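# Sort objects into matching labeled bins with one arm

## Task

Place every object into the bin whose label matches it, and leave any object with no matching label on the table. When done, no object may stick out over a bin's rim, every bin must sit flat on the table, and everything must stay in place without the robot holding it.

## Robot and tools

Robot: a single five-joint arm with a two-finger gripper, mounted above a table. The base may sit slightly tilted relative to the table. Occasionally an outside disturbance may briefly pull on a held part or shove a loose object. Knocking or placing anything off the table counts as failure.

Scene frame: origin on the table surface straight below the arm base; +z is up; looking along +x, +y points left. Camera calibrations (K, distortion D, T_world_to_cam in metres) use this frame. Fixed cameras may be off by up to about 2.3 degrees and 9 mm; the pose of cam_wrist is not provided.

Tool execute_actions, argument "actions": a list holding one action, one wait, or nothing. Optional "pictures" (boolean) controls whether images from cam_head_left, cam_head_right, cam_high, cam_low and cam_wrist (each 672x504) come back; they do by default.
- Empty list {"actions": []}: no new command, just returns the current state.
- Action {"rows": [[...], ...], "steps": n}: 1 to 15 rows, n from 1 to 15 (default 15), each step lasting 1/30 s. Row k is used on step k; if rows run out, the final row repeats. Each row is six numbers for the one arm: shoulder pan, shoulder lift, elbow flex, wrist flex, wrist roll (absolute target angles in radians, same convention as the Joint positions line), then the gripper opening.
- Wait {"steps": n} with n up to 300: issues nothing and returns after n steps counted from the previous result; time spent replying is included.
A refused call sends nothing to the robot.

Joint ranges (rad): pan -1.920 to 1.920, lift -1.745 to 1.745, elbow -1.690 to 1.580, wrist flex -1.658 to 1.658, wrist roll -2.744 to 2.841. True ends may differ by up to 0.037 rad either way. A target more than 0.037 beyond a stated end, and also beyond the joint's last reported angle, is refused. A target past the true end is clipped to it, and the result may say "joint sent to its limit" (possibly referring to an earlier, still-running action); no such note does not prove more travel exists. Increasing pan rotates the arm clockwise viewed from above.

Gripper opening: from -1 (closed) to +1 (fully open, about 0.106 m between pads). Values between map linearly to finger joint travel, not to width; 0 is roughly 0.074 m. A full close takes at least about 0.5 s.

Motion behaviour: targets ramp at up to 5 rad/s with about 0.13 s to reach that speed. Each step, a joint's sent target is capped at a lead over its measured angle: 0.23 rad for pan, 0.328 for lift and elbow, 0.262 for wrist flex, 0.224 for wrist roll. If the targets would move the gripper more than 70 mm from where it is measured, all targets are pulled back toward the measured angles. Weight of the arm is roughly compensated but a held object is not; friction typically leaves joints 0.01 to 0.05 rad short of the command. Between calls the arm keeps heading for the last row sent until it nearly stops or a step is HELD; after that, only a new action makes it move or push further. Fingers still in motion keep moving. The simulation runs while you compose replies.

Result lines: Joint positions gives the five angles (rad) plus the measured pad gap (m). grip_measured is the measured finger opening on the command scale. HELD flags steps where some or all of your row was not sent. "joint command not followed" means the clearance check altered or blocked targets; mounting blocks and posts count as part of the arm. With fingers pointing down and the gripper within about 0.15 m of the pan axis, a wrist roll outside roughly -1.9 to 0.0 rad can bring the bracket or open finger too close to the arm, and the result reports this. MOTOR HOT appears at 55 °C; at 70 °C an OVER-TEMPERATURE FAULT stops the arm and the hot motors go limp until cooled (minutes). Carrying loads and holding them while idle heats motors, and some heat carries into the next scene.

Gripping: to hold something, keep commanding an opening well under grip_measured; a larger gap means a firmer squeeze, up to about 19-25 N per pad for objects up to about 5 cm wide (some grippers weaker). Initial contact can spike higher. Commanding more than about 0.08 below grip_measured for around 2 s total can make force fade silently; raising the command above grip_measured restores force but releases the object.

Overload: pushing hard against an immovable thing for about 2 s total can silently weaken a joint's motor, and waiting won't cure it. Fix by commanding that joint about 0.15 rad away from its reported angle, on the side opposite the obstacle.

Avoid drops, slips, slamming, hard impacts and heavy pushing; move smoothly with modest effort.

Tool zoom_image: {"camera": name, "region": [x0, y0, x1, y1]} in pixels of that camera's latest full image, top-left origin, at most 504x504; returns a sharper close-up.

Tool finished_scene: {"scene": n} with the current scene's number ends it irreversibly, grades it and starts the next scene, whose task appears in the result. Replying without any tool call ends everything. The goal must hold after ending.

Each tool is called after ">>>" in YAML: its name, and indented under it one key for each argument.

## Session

>>> execute_actions:
  actions: []

Scene clock: 0.00 s of 7600.00 s.
grip_measured=+1.00
Joint positions: [ 1.179 -1.308  0.578  1.251  0.909  0.106]
Motor temperatures (°C, as the motors report them): [26 29 26 24 27]

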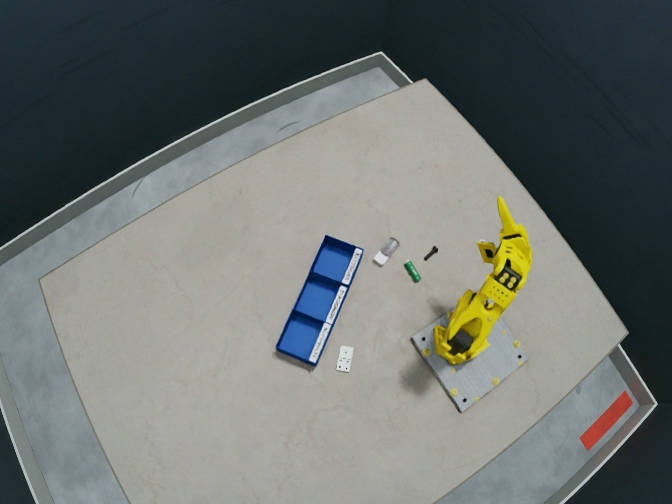

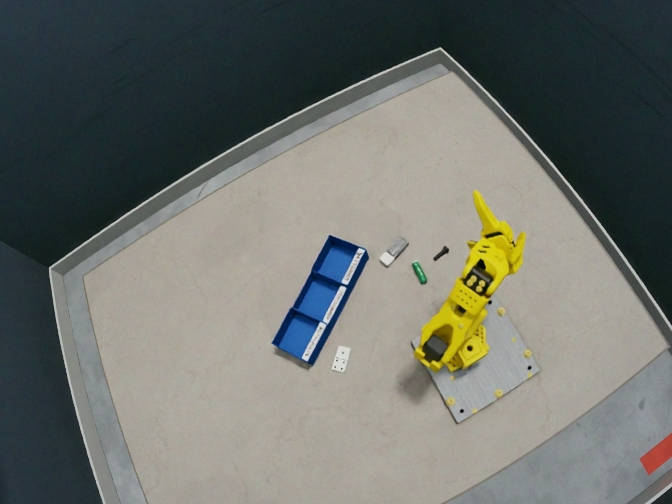

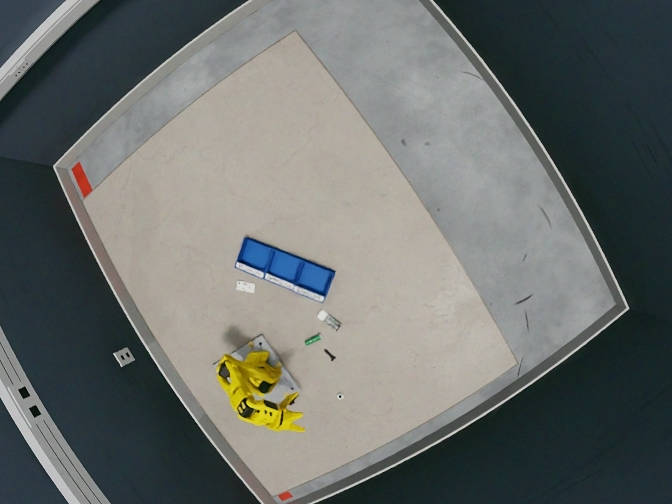

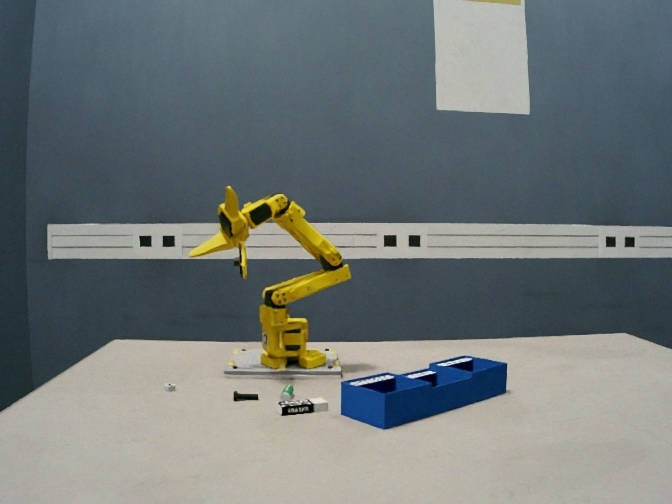

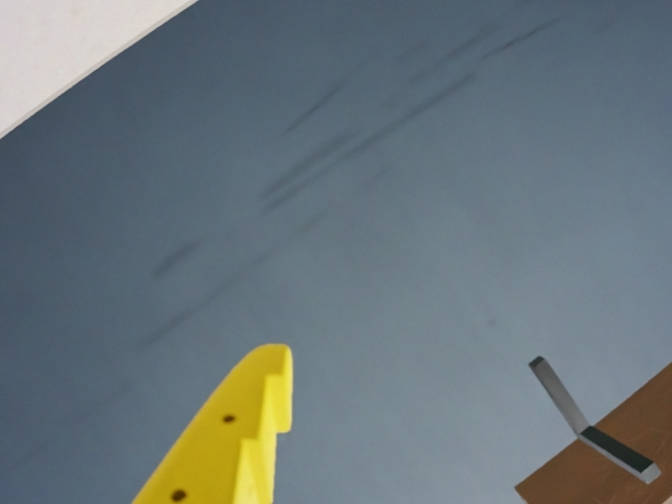

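>>> zoom_image:
  camera: "cam_high"
  region: [210, 220, 370, 420]

>>> zoom_image:
  camera: "cam_head_left"
  region: [260, 220, 470, 390]

>>> zoom_image:
  camera: "cam_low"
  region: [140, 330, 540, 450]

Region (210, 220, 370, 420) of cam_high's 672x504 image, scaled by 2.520, with more detail than that image has; it fills the left 403 columns of this view, and the rest is white.

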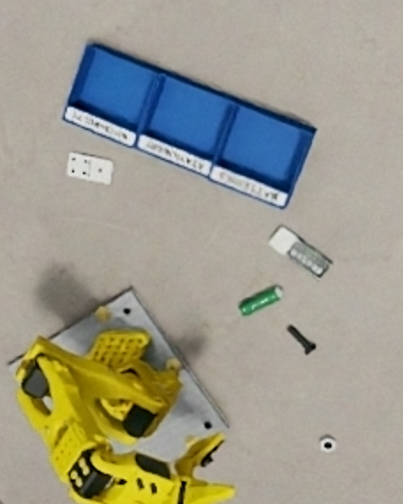

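Region (260, 220, 470, 390) of cam_head_left's 672x504 image, scaled by 2.400, with more detail than that image has; it fills the top 408 rows of this view, and the rest is white.

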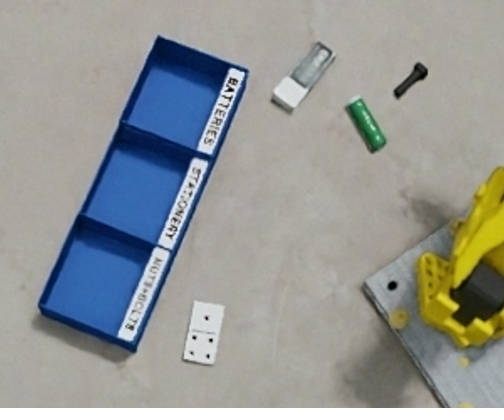

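Region (140, 330, 540, 450) of cam_low's 672x504 image, scaled by 1.260, with more detail than that image has; it fills the top 151 rows of this view, and the rest is white.

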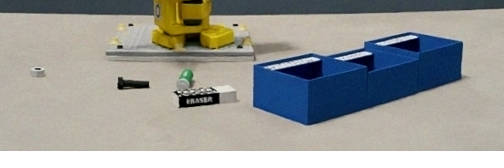

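>>> execute_actions:
  actions:
    - {"rows":[[1.1,-1.25,0.58,1.25,0.75,0.85],[1.0,-1.18,0.58,1.25,0.6,0.7],[0.9,-1.1,0.58,1.25,0.45,0.55],[0.8,-1.02,0.58,1.25,0.3,0.4],[0.7,-0.94,0.58,1.25,0.15,0.25],[0.6,-0.86,0.58,1.25,0,0.1],[0.5,-0.78,0.58,1.25,-0.15,-0.05],[0.4,-0.7,0.58,1.25,-0.3,-0.2],[0.3,-0.63,0.58,1.25,-0.45,-0.35],[0.2,-0.57,0.58,1.25,-0.6,-0.5],[0.12,-0.52,0.58,1.25,-0.75,-0.55],[0.05,-0.48,0.58,1.25,-0.9,-0.55],[0,-0.45,0.58,1.26,-1.05,-0.55],[-0.04,-0.43,0.58,1.27,-1.2,-0.55],[-0.06,-0.42,0.58,1.28,-1.35,-0.55]]}
  pictures: false

>>> execute_actions:
  actions:
    - {"rows":[[-0.06,-0.4,0.6,1.29,-1.46,-0.55],[-0.06,-0.38,0.62,1.295,-1.46,-0.55],[-0.06,-0.35,0.63,1.295,-1.46,-0.55]],"steps":15}
  pictures: false

>>> execute_actions:
  actions:
    - {"steps":15}

Scene clock: 9.73 s of 7600.00 s.
grip_measured=-0.44
Joint positions: [ 0.449 -0.493  0.578  1.255  0.198  0.044]
Motor temperatures (°C, as the motors report them): [26 29 26 24 27]
Steps of this call (steps 1 to 90: nothing new was sent; then 6.23 s passed at rest; steps 91 to 105: all 15 steps of this action). Readings (joint positions):
91: [1.179 -1.308 0.578 1.251 0.909]
92: [1.170 -1.300 0.578 1.251 0.900]
94: [1.088 -1.228 0.578 1.251 0.819]
98: [0.855 -0.950 0.578 1.251 0.592]
105: the state above

Scene clock: 10.23 s of 7600.00 s.
grip_measured=-0.54
Joint positions: [-0.053 -0.363  0.61   1.287 -0.646  0.037]
Motor temperatures (°C, as the motors report them): [26 29 26 24 27]
Steps of this call (steps 1 to 15: all 15 steps of this action). Readings (joint positions):
1: [0.390 -0.464 0.578 1.263 0.142]
2: [0.332 -0.441 0.580 1.271 0.086]
4: [0.217 -0.398 0.598 1.281 -0.026]
8: [0.004 -0.363 0.610 1.287 -0.252]
15: the state above

Scene clock: 10.73 s of 7600.00 s.
grip_measured=-0.54
Joint positions: [-0.054 -0.363  0.61   1.287 -1.424  0.037]
Motor temperatures (°C, as the motors report them): [26 29 26 24 27]
Steps of this call (steps 1 to 15: the robot went on to your last target). Readings (joint positions):
1: [-0.054 -0.363 0.610 1.287 -0.701]
2: [-0.054 -0.363 0.610 1.287 -0.758]
4: [-0.054 -0.363 0.610 1.287 -0.870]
8: [-0.054 -0.363 0.610 1.287 -1.096]
15: the state above

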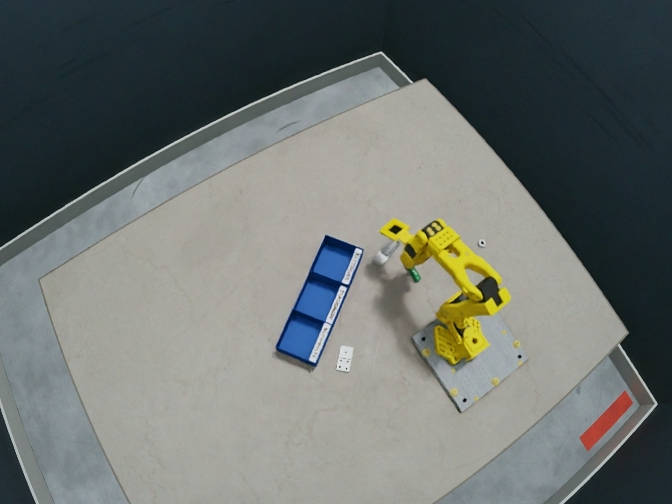

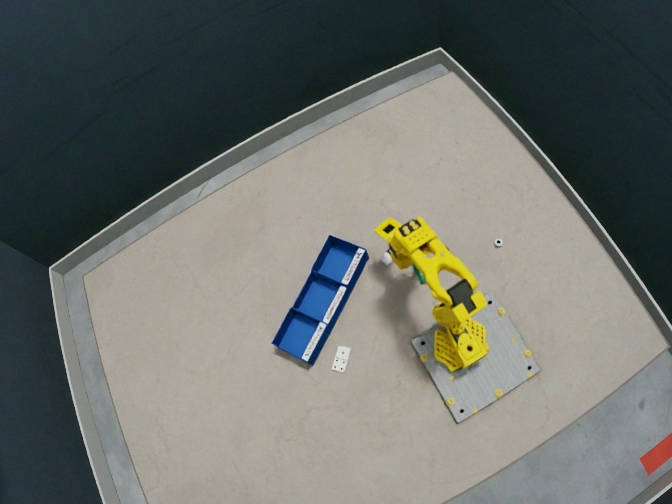

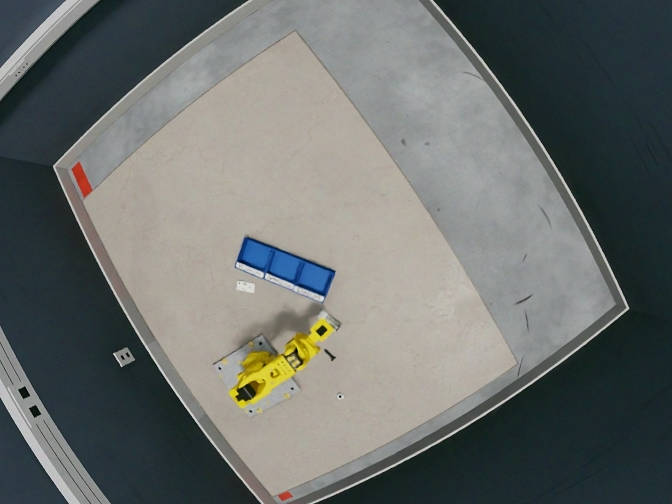

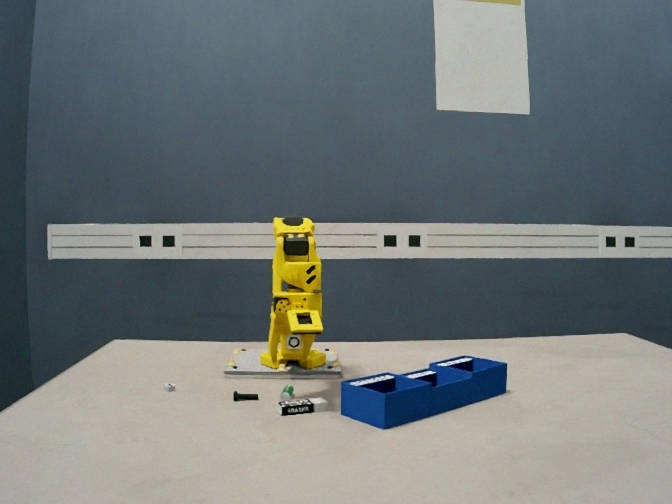

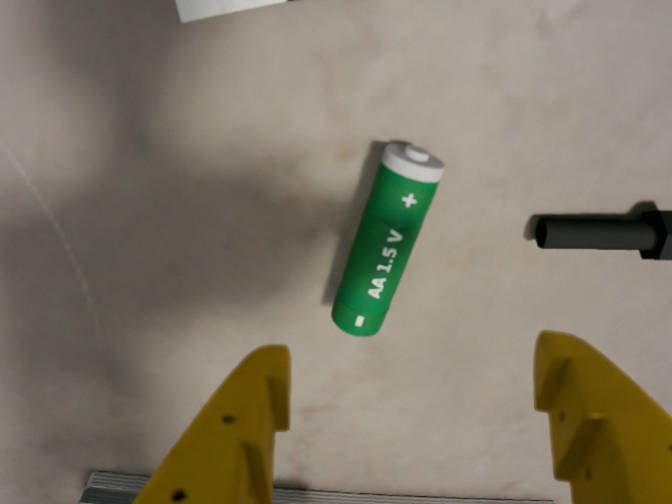

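>>> execute_actions:
  actions:
    - {"rows":[[-0.05,-0.34,0.65,1.25,-1.5,-0.55],[-0.04,-0.32,0.68,1.21,-1.55,-0.55],[-0.03,-0.3,0.71,1.17,-1.6,-0.55],[-0.02,-0.275,0.74,1.12,-1.65,-0.55],[-0.015,-0.25,0.765,1.08,-1.7,-0.55],[-0.015,-0.225,0.785,1.04,-1.74,-0.55],[-0.015,-0.205,0.8,1.0,-1.75,-0.55]]}

Scene clock: 14.33 s of 7600.00 s.
grip_measured=-0.54
Joint positions: [-0.021 -0.219  0.782  1.01  -1.74   0.037]
Motor temperatures (°C, as the motors report them): [26 29 26 24 27]
Steps of this call (steps 1 to 30: the robot went on to your last target; steps 31 to 93: nothing new was sent; steps 94 to 108: all 15 steps of this action). Readings (joint positions):
94: [-0.054 -0.363 0.612 1.287 -1.452]
95: [-0.053 -0.358 0.619 1.281 -1.462]
97: [-0.045 -0.332 0.658 1.232 -1.524]
101: [-0.024 -0.248 0.756 1.077 -1.688]
108: the state above

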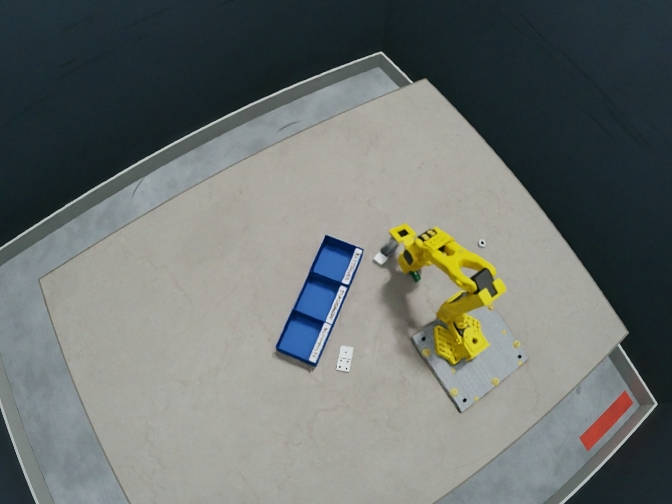

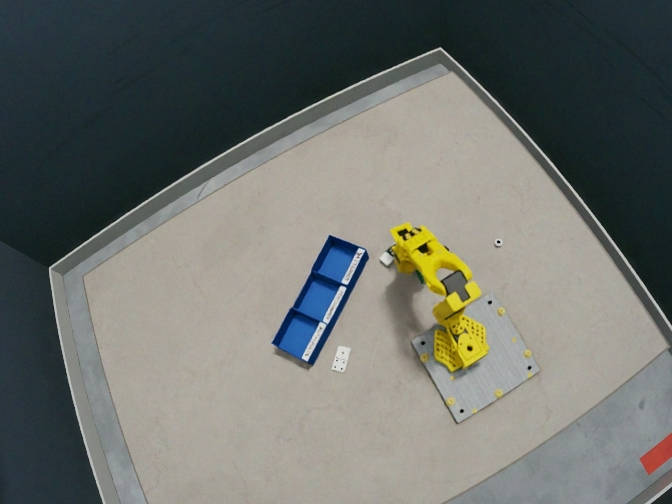

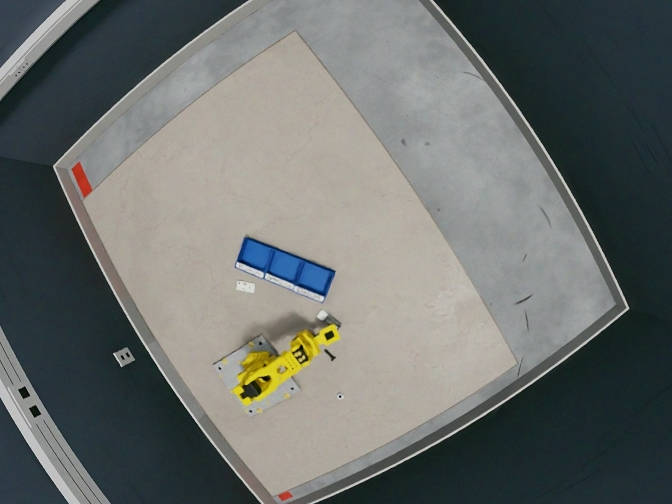

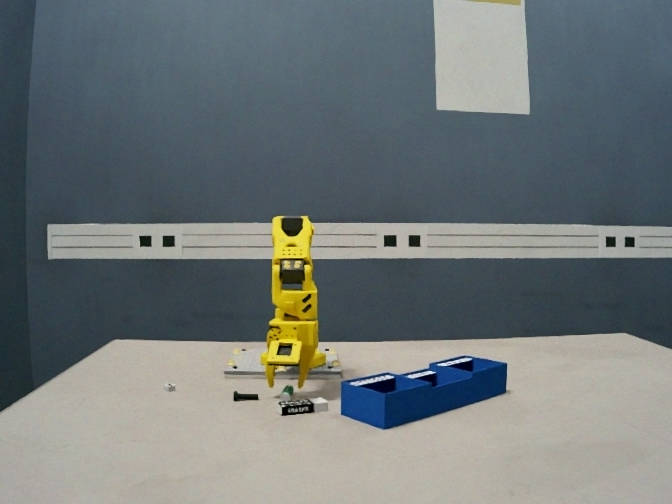

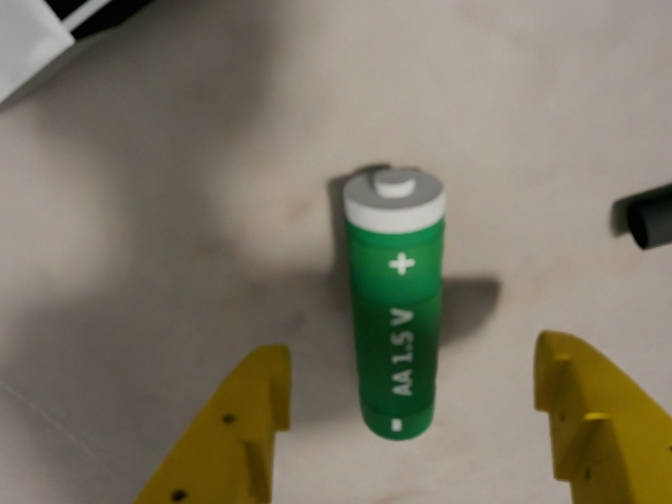

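>>> execute_actions:
  actions: []

Scene clock: 20.77 s of 7600.00 s.
grip_measured=-0.54
Joint positions: [-0.021 -0.219  0.782  1.008 -1.741  0.037]
Motor temperatures (°C, as the motors report them): [26 29 26 24 27]
Steps of this call (steps 1 to 15: the robot went on to your last target; steps 16 to 90: nothing new was sent; then 3.43 s passed at rest). Readings (joint positions):
1: [-0.021 -0.219 0.782 1.008 -1.740]
2: [-0.021 -0.219 0.782 1.008 -1.740]
4: [-0.021 -0.219 0.782 1.008 -1.741]
8: [-0.021 -0.219 0.782 1.008 -1.741]
90: the state above
The arm was judged still, so your last target was given up. Only a new action makes it travel on or press farther. Fingers that are still opening or closing keep moving.

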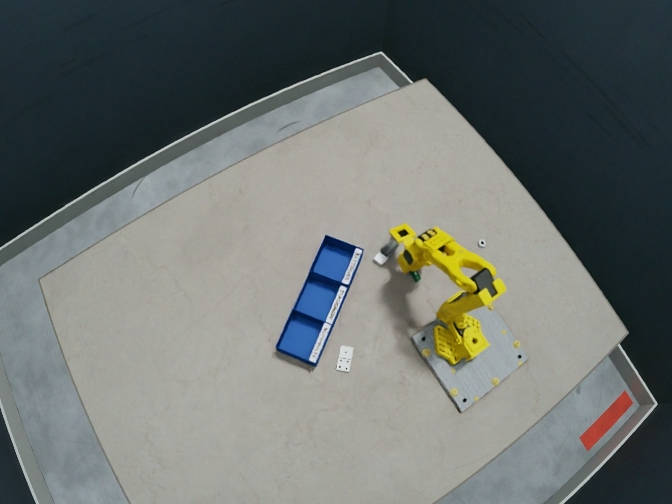

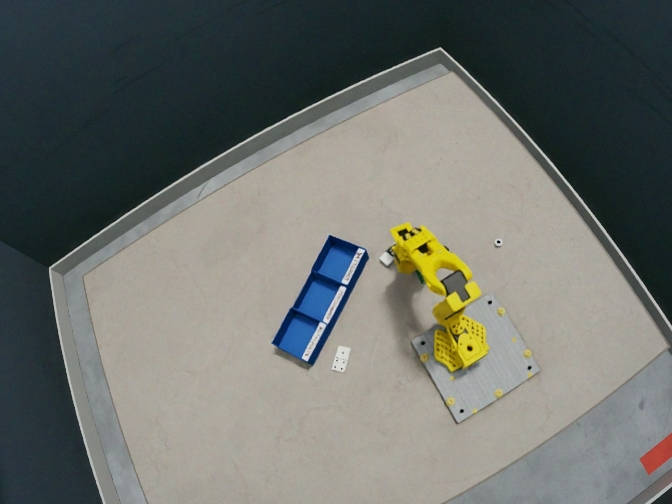

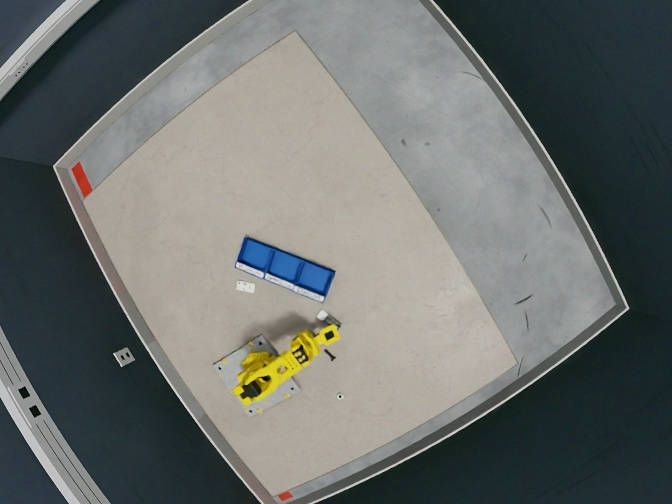

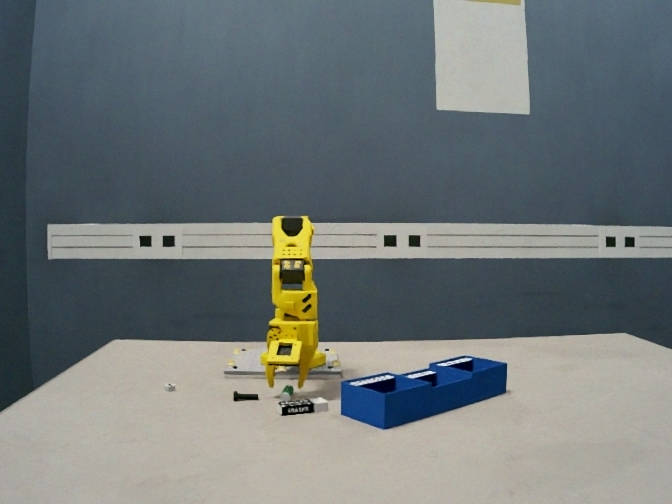

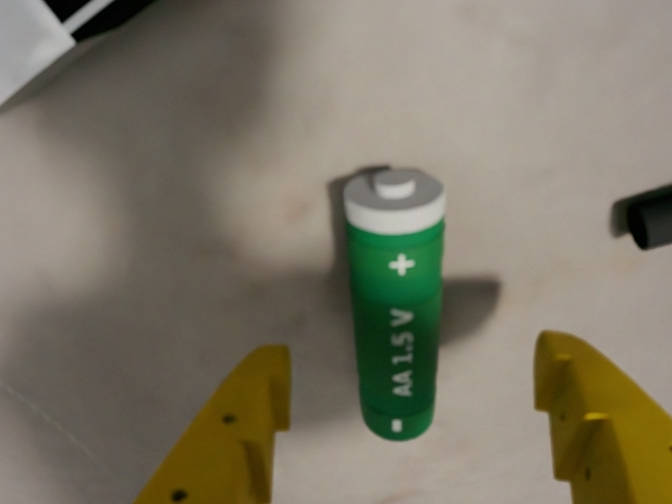

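>>> execute_actions:
  actions:
    - {"rows":[[-0.015,-0.17,0.79,0.965,-1.75,-0.55],[-0.015,-0.16,0.79,0.96,-1.75,-0.55],[-0.015,-0.15,0.79,0.95,-1.75,-0.55],[-0.015,-0.14,0.79,0.94,-1.75,-0.55],[-0.015,-0.125,0.79,0.925,-1.75,-0.55]],"steps":15}

Scene clock: 23.40 s of 7600.00 s.
grip_measured=-0.54
Joint positions: [-0.021 -0.14   0.782  0.933 -1.741  0.037]
Motor temperatures (°C, as the motors report them): [26 29 26 24 27]
Steps of this call (steps 1 to 64: nothing new was sent; steps 65 to 79: all 15 steps of this action). Readings (joint positions):
65: [-0.021 -0.217 0.782 1.007 -1.741]
66: [-0.021 -0.208 0.782 0.999 -1.741]
68: [-0.021 -0.179 0.782 0.974 -1.741]
72: [-0.021 -0.140 0.782 0.939 -1.741]
79: the state above

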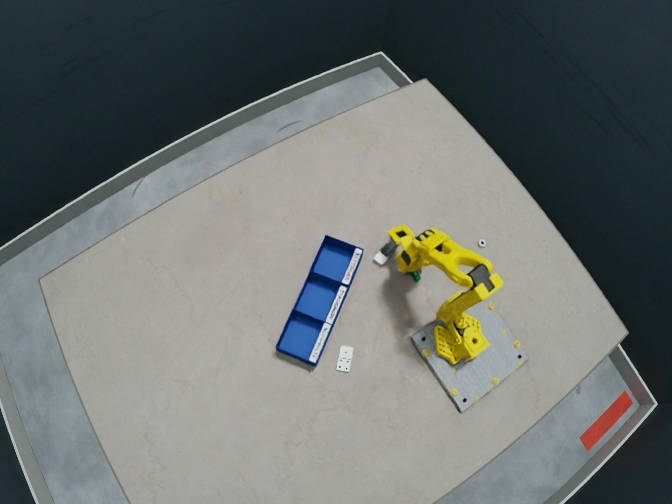

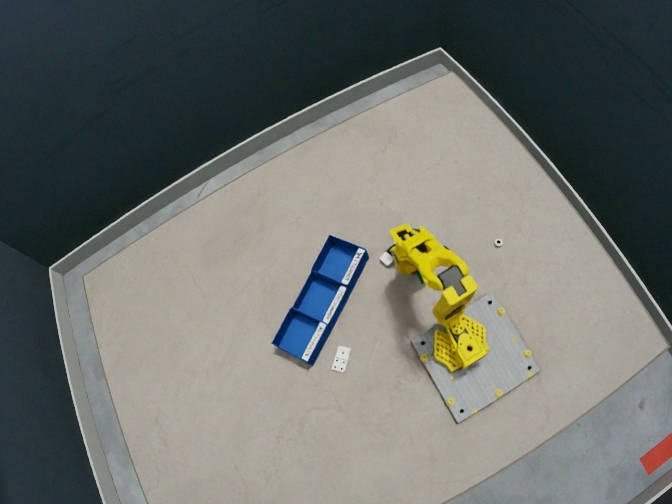

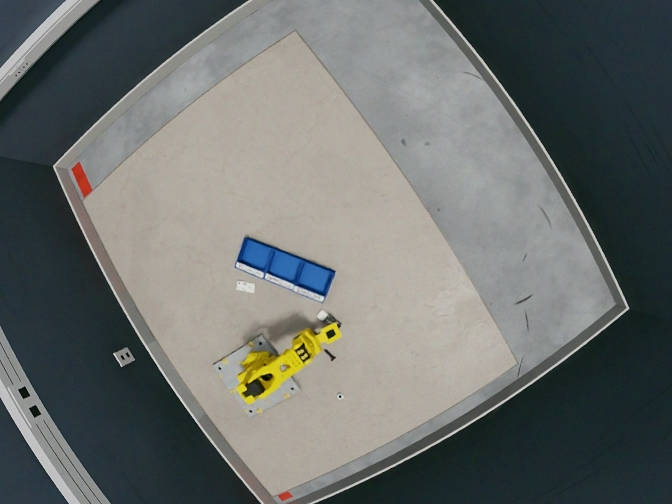

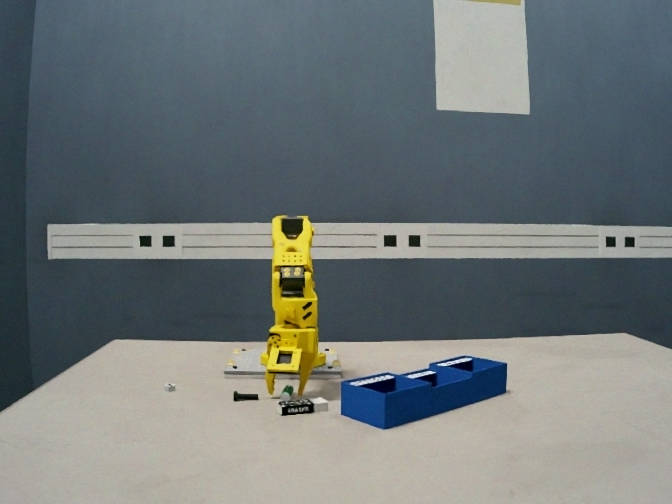

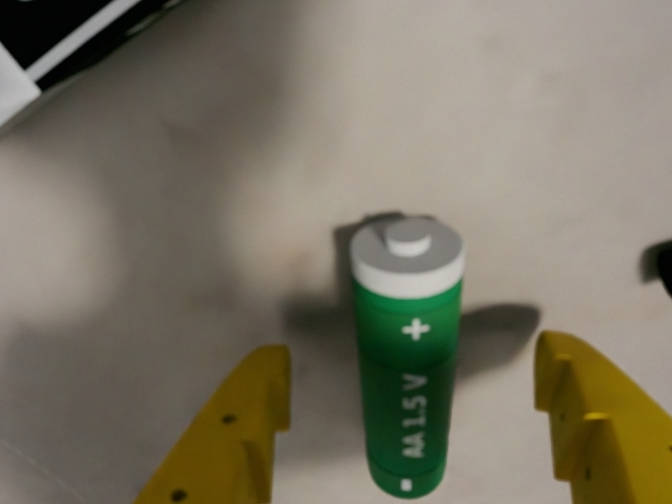

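>>> execute_actions:
  actions:
    - {"rows":[[-0.015,-0.14,0.79,0.93,-1.75,-0.6],[-0.015,-0.14,0.79,0.93,-1.75,-0.65],[-0.015,-0.14,0.79,0.93,-1.75,-0.7],[-0.015,-0.14,0.79,0.93,-1.75,-0.75],[-0.015,-0.14,0.79,0.93,-1.75,-0.8],[-0.015,-0.14,0.79,0.93,-1.75,-0.85],[-0.015,-0.14,0.79,0.93,-1.75,-0.9]],"steps":14}
  pictures: false

>>> execute_actions:
  actions:
    - {"rows":[[-0.015,-0.2,0.78,1.0,-1.75,-0.9],[-0.015,-0.26,0.74,1.08,-1.7,-0.9],[-0.015,-0.3,0.68,1.17,-1.65,-0.9],[-0.015,-0.32,0.6,1.27,-1.6,-0.9],[-0.015,-0.32,0.52,1.35,-1.55,-0.9]],"steps":12}
  pictures: false

Scene clock: 25.90 s of 7600.00 s.
grip_measured=-0.84
Joint positions: [-0.019 -0.14   0.782  0.933 -1.741  0.014]
Motor temperatures (°C, as the motors report them): [26 29 26 24 27]
Steps of this call (steps 1 to 15: the robot went on to your last target; steps 16 to 61: nothing new was sent; steps 62 to 75: all 14 steps of this action). Readings (joint positions):
62: [-0.021 -0.140 0.782 0.933 -1.741]
63: [-0.021 -0.140 0.782 0.933 -1.741]
65: [-0.021 -0.140 0.782 0.933 -1.741]
69: [-0.019 -0.140 0.782 0.933 -1.741]
75: the state above

Scene clock: 26.30 s of 7600.00 s.
grip_measured=-0.84
Joint positions: [-0.019 -0.309  0.541  1.335 -1.56   0.014]
Motor temperatures (°C, as the motors report them): [26 29 26 24 27]
Steps of this call (steps 1 to 12: all 12 steps of this action). Readings (joint positions):
1: [-0.019 -0.140 0.782 0.933 -1.741]
2: [-0.019 -0.147 0.782 0.939 -1.741]
4: [-0.019 -0.206 0.761 1.019 -1.712]
8: [-0.019 -0.298 0.583 1.263 -1.587]
12: the state above

>>> execute_actions:
  actions:
    - {"rows":[[-0.08,-0.3,0.4,1.4,-1.4,-0.9],[-0.15,-0.25,0.28,1.42,-1.25,-0.9],[-0.22,-0.15,0.15,1.42,-1.1,-0.9],[-0.29,-0.05,0.0,1.42,-0.95,-0.9],[-0.36,0.08,-0.15,1.42,-0.8,-0.9],[-0.42,0.2,-0.3,1.4,-0.65,-0.9],[-0.47,0.32,-0.45,1.38,-0.5,-0.9],[-0.5,0.44,-0.58,1.36,-0.35,-0.9],[-0.52,0.55,-0.7,1.34,-0.2,-0.9],[-0.52,0.62,-0.78,1.33,-0.05,-0.9],[-0.52,0.65,-0.8,1.33,0.1,-0.9],[-0.52,0.65,-0.8,1.33,0.2,-0.9]],"steps":15}
  pictures: false

>>> execute_actions:
  actions:
    - {"rows":[[-0.52,0.65,-0.8,1.33,0.2,-0.9]],"steps":15}

Scene clock: 30.83 s of 7600.00 s.
grip_measured=-0.84
Joint positions: [-0.513  0.538 -0.417  1.338 -0.841  0.014]
Motor temperatures (°C, as the motors report them): [26 29 26 24 27]
Steps of this call (steps 1 to 15: the robot went on to your last target; steps 16 to 90: nothing new was sent; then 1.03 s passed at rest; steps 91 to 105: all 15 steps of this action). Readings (joint positions):
91: [-0.019 -0.309 0.538 1.343 -1.557]
92: [-0.027 -0.306 0.529 1.353 -1.545]
94: [-0.096 -0.259 0.443 1.389 -1.461]
98: [-0.326 0.021 0.132 1.396 -1.235]
105: the state above

Scene clock: 31.33 s of 7600.00 s.
grip_measured=-0.84
Joint positions: [-0.515  0.634 -0.78   1.338  0.003  0.014]
Motor temperatures (°C, as the motors report them): [26 29 26 24 27]
Steps of this call (steps 1 to 15: all 15 steps of this action). Readings (joint positions):
1: [-0.515 0.584 -0.488 1.338 -0.784]
2: [-0.515 0.614 -0.560 1.338 -0.729]
4: [-0.515 0.634 -0.689 1.338 -0.616]
8: [-0.515 0.634 -0.776 1.338 -0.392]
15: the state above

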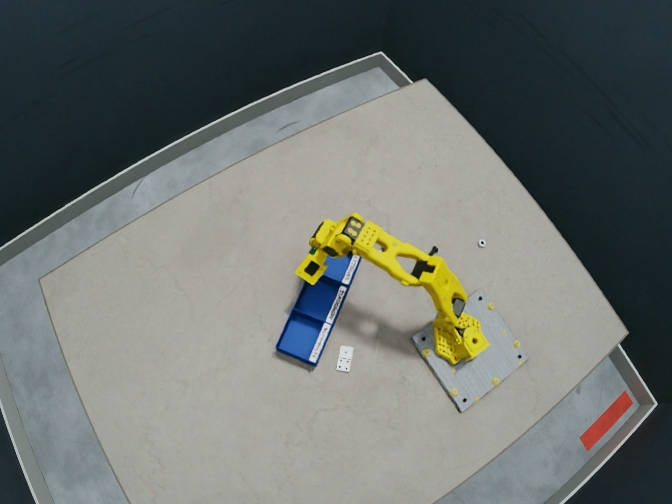

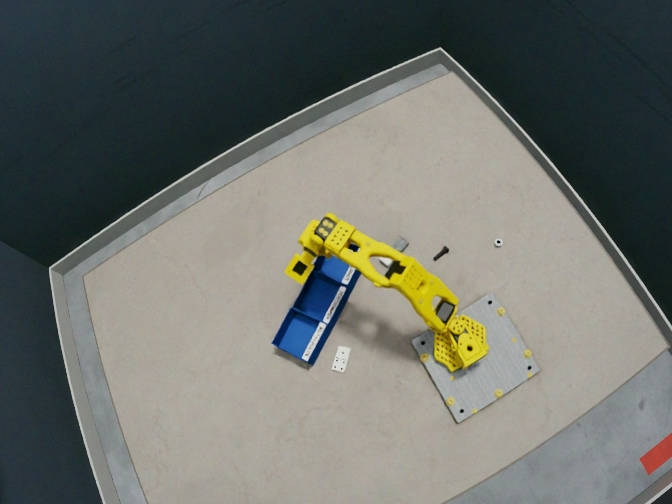

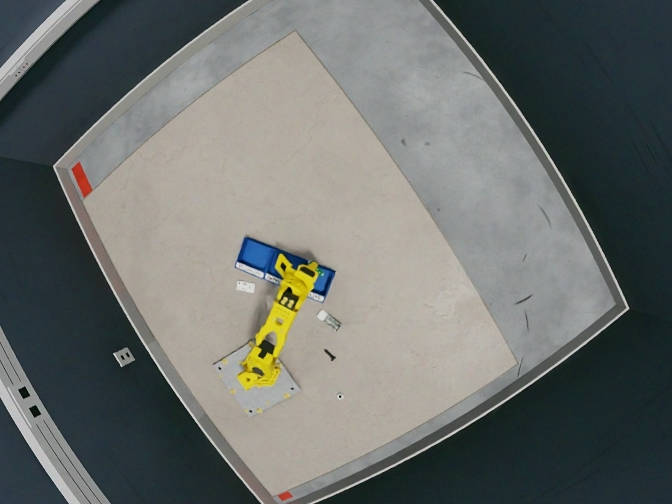

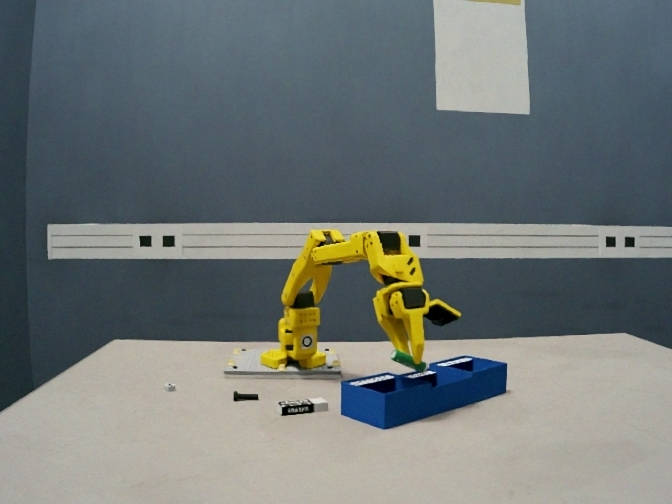

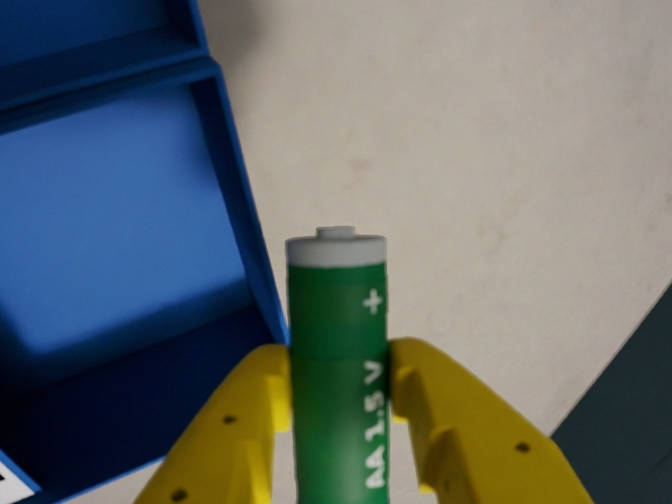

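>>> execute_actions:
  actions:
    - {"rows":[[-0.53,0.6,-0.7,1.32,0.2,-0.9],[-0.54,0.54,-0.6,1.31,0.2,-0.9],[-0.55,0.5,-0.52,1.3,0.2,-0.9],[-0.56,0.47,-0.47,1.3,0.2,-0.9]],"steps":15}

Scene clock: 38.30 s of 7600.00 s.
grip_measured=-0.84
Joint positions: [-0.554  0.489 -0.488  1.309  0.191  0.014]
Motor temperatures (°C, as the motors report them): [26 29 26 24 27]
Steps of this call (steps 1 to 30: the robot went on to your last target; steps 31 to 100: nothing new was sent; then 3.13 s passed at rest; steps 101 to 115: all 15 steps of this action). Readings (joint positions):
101: [-0.515 0.634 -0.780 1.336 0.191]
102: [-0.518 0.633 -0.776 1.333 0.191]
104: [-0.531 0.584 -0.704 1.320 0.191]
108: [-0.553 0.498 -0.514 1.310 0.191]
115: the state above

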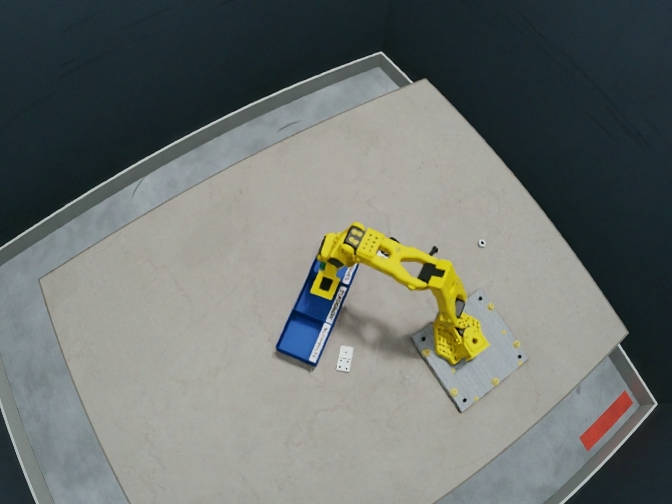

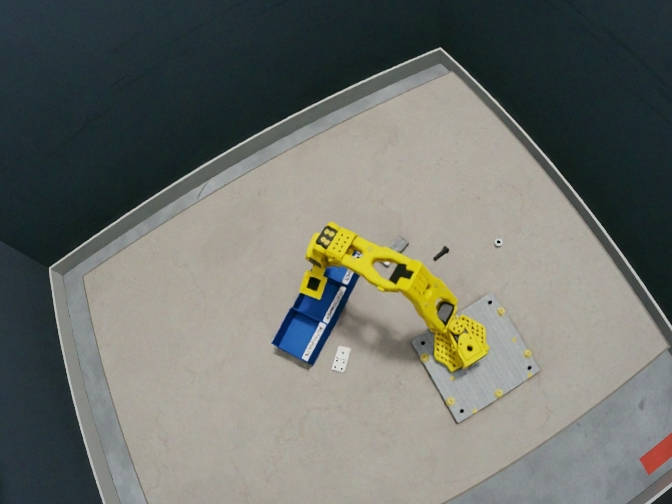

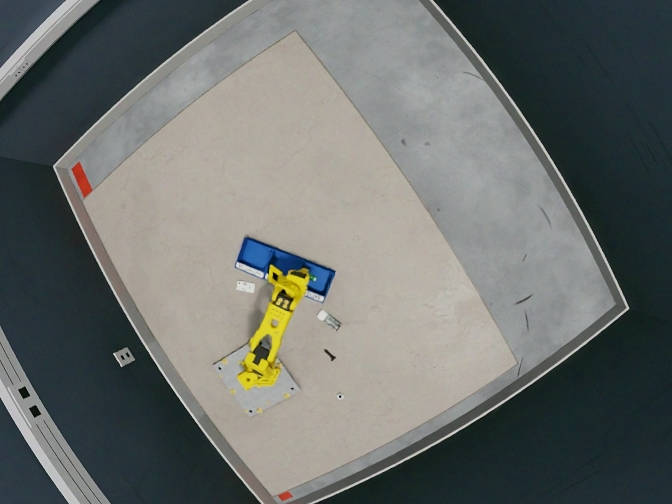

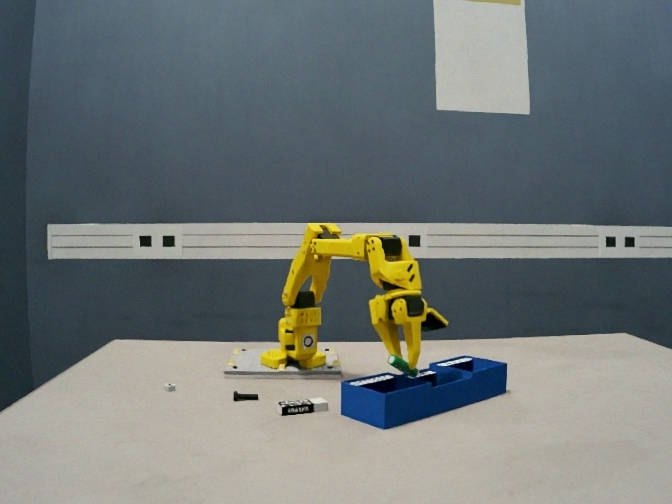

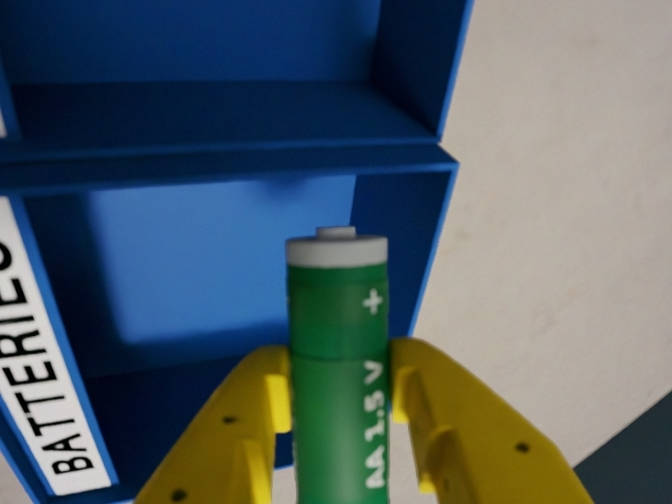

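>>> execute_actions:
  actions:
    - {"rows":[[-0.56,0.48,-0.49,1.35,0.2,-0.9],[-0.56,0.5,-0.5,1.4,0.2,-0.9],[-0.56,0.54,-0.52,1.41,0.2,-0.9],[-0.56,0.58,-0.54,1.4,0.2,-0.9],[-0.56,0.61,-0.55,1.39,0.2,-0.9]],"steps":15}

Scene clock: 40.70 s of 7600.00 s.
grip_measured=-0.84
Joint positions: [-0.554  0.596 -0.531  1.382  0.191  0.014]
Motor temperatures (°C, as the motors report them): [26 29 26 24 27]
Steps of this call (steps 1 to 15: the robot went on to your last target; steps 16 to 57: nothing new was sent; steps 58 to 72: all 15 steps of this action). Readings (joint positions):
58: [-0.554 0.489 -0.488 1.307 0.191]
59: [-0.554 0.489 -0.488 1.313 0.191]
61: [-0.554 0.501 -0.494 1.358 0.191]
65: [-0.554 0.585 -0.525 1.381 0.191]
72: the state above

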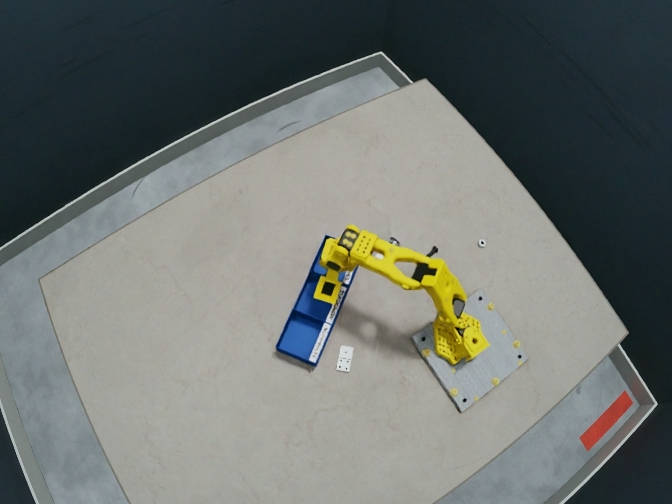

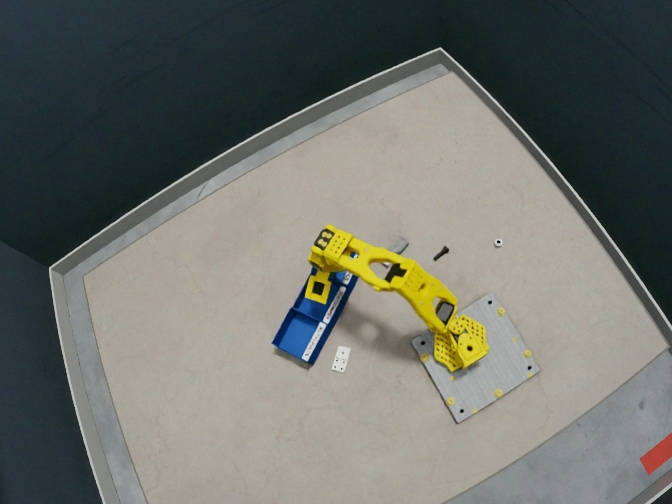

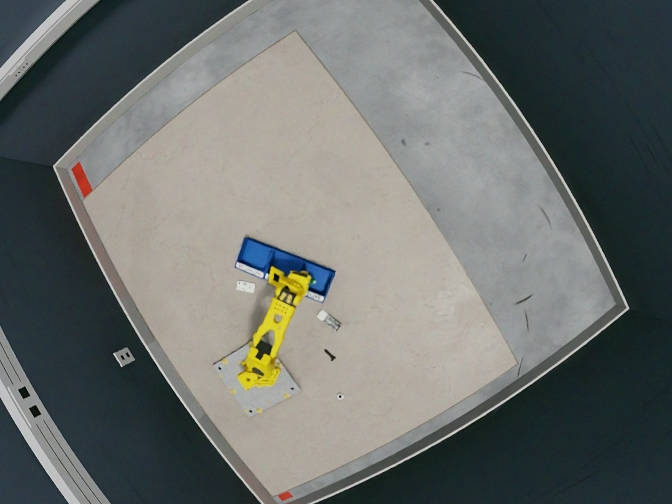

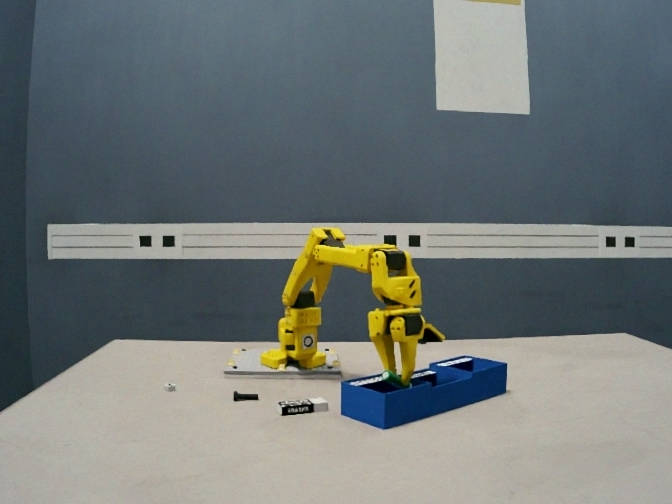

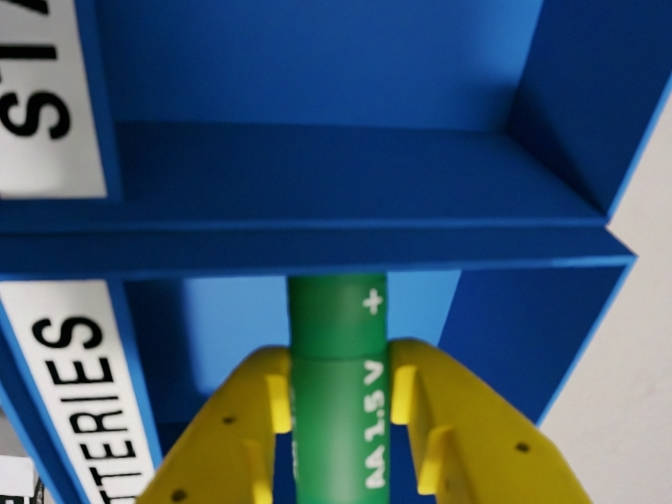

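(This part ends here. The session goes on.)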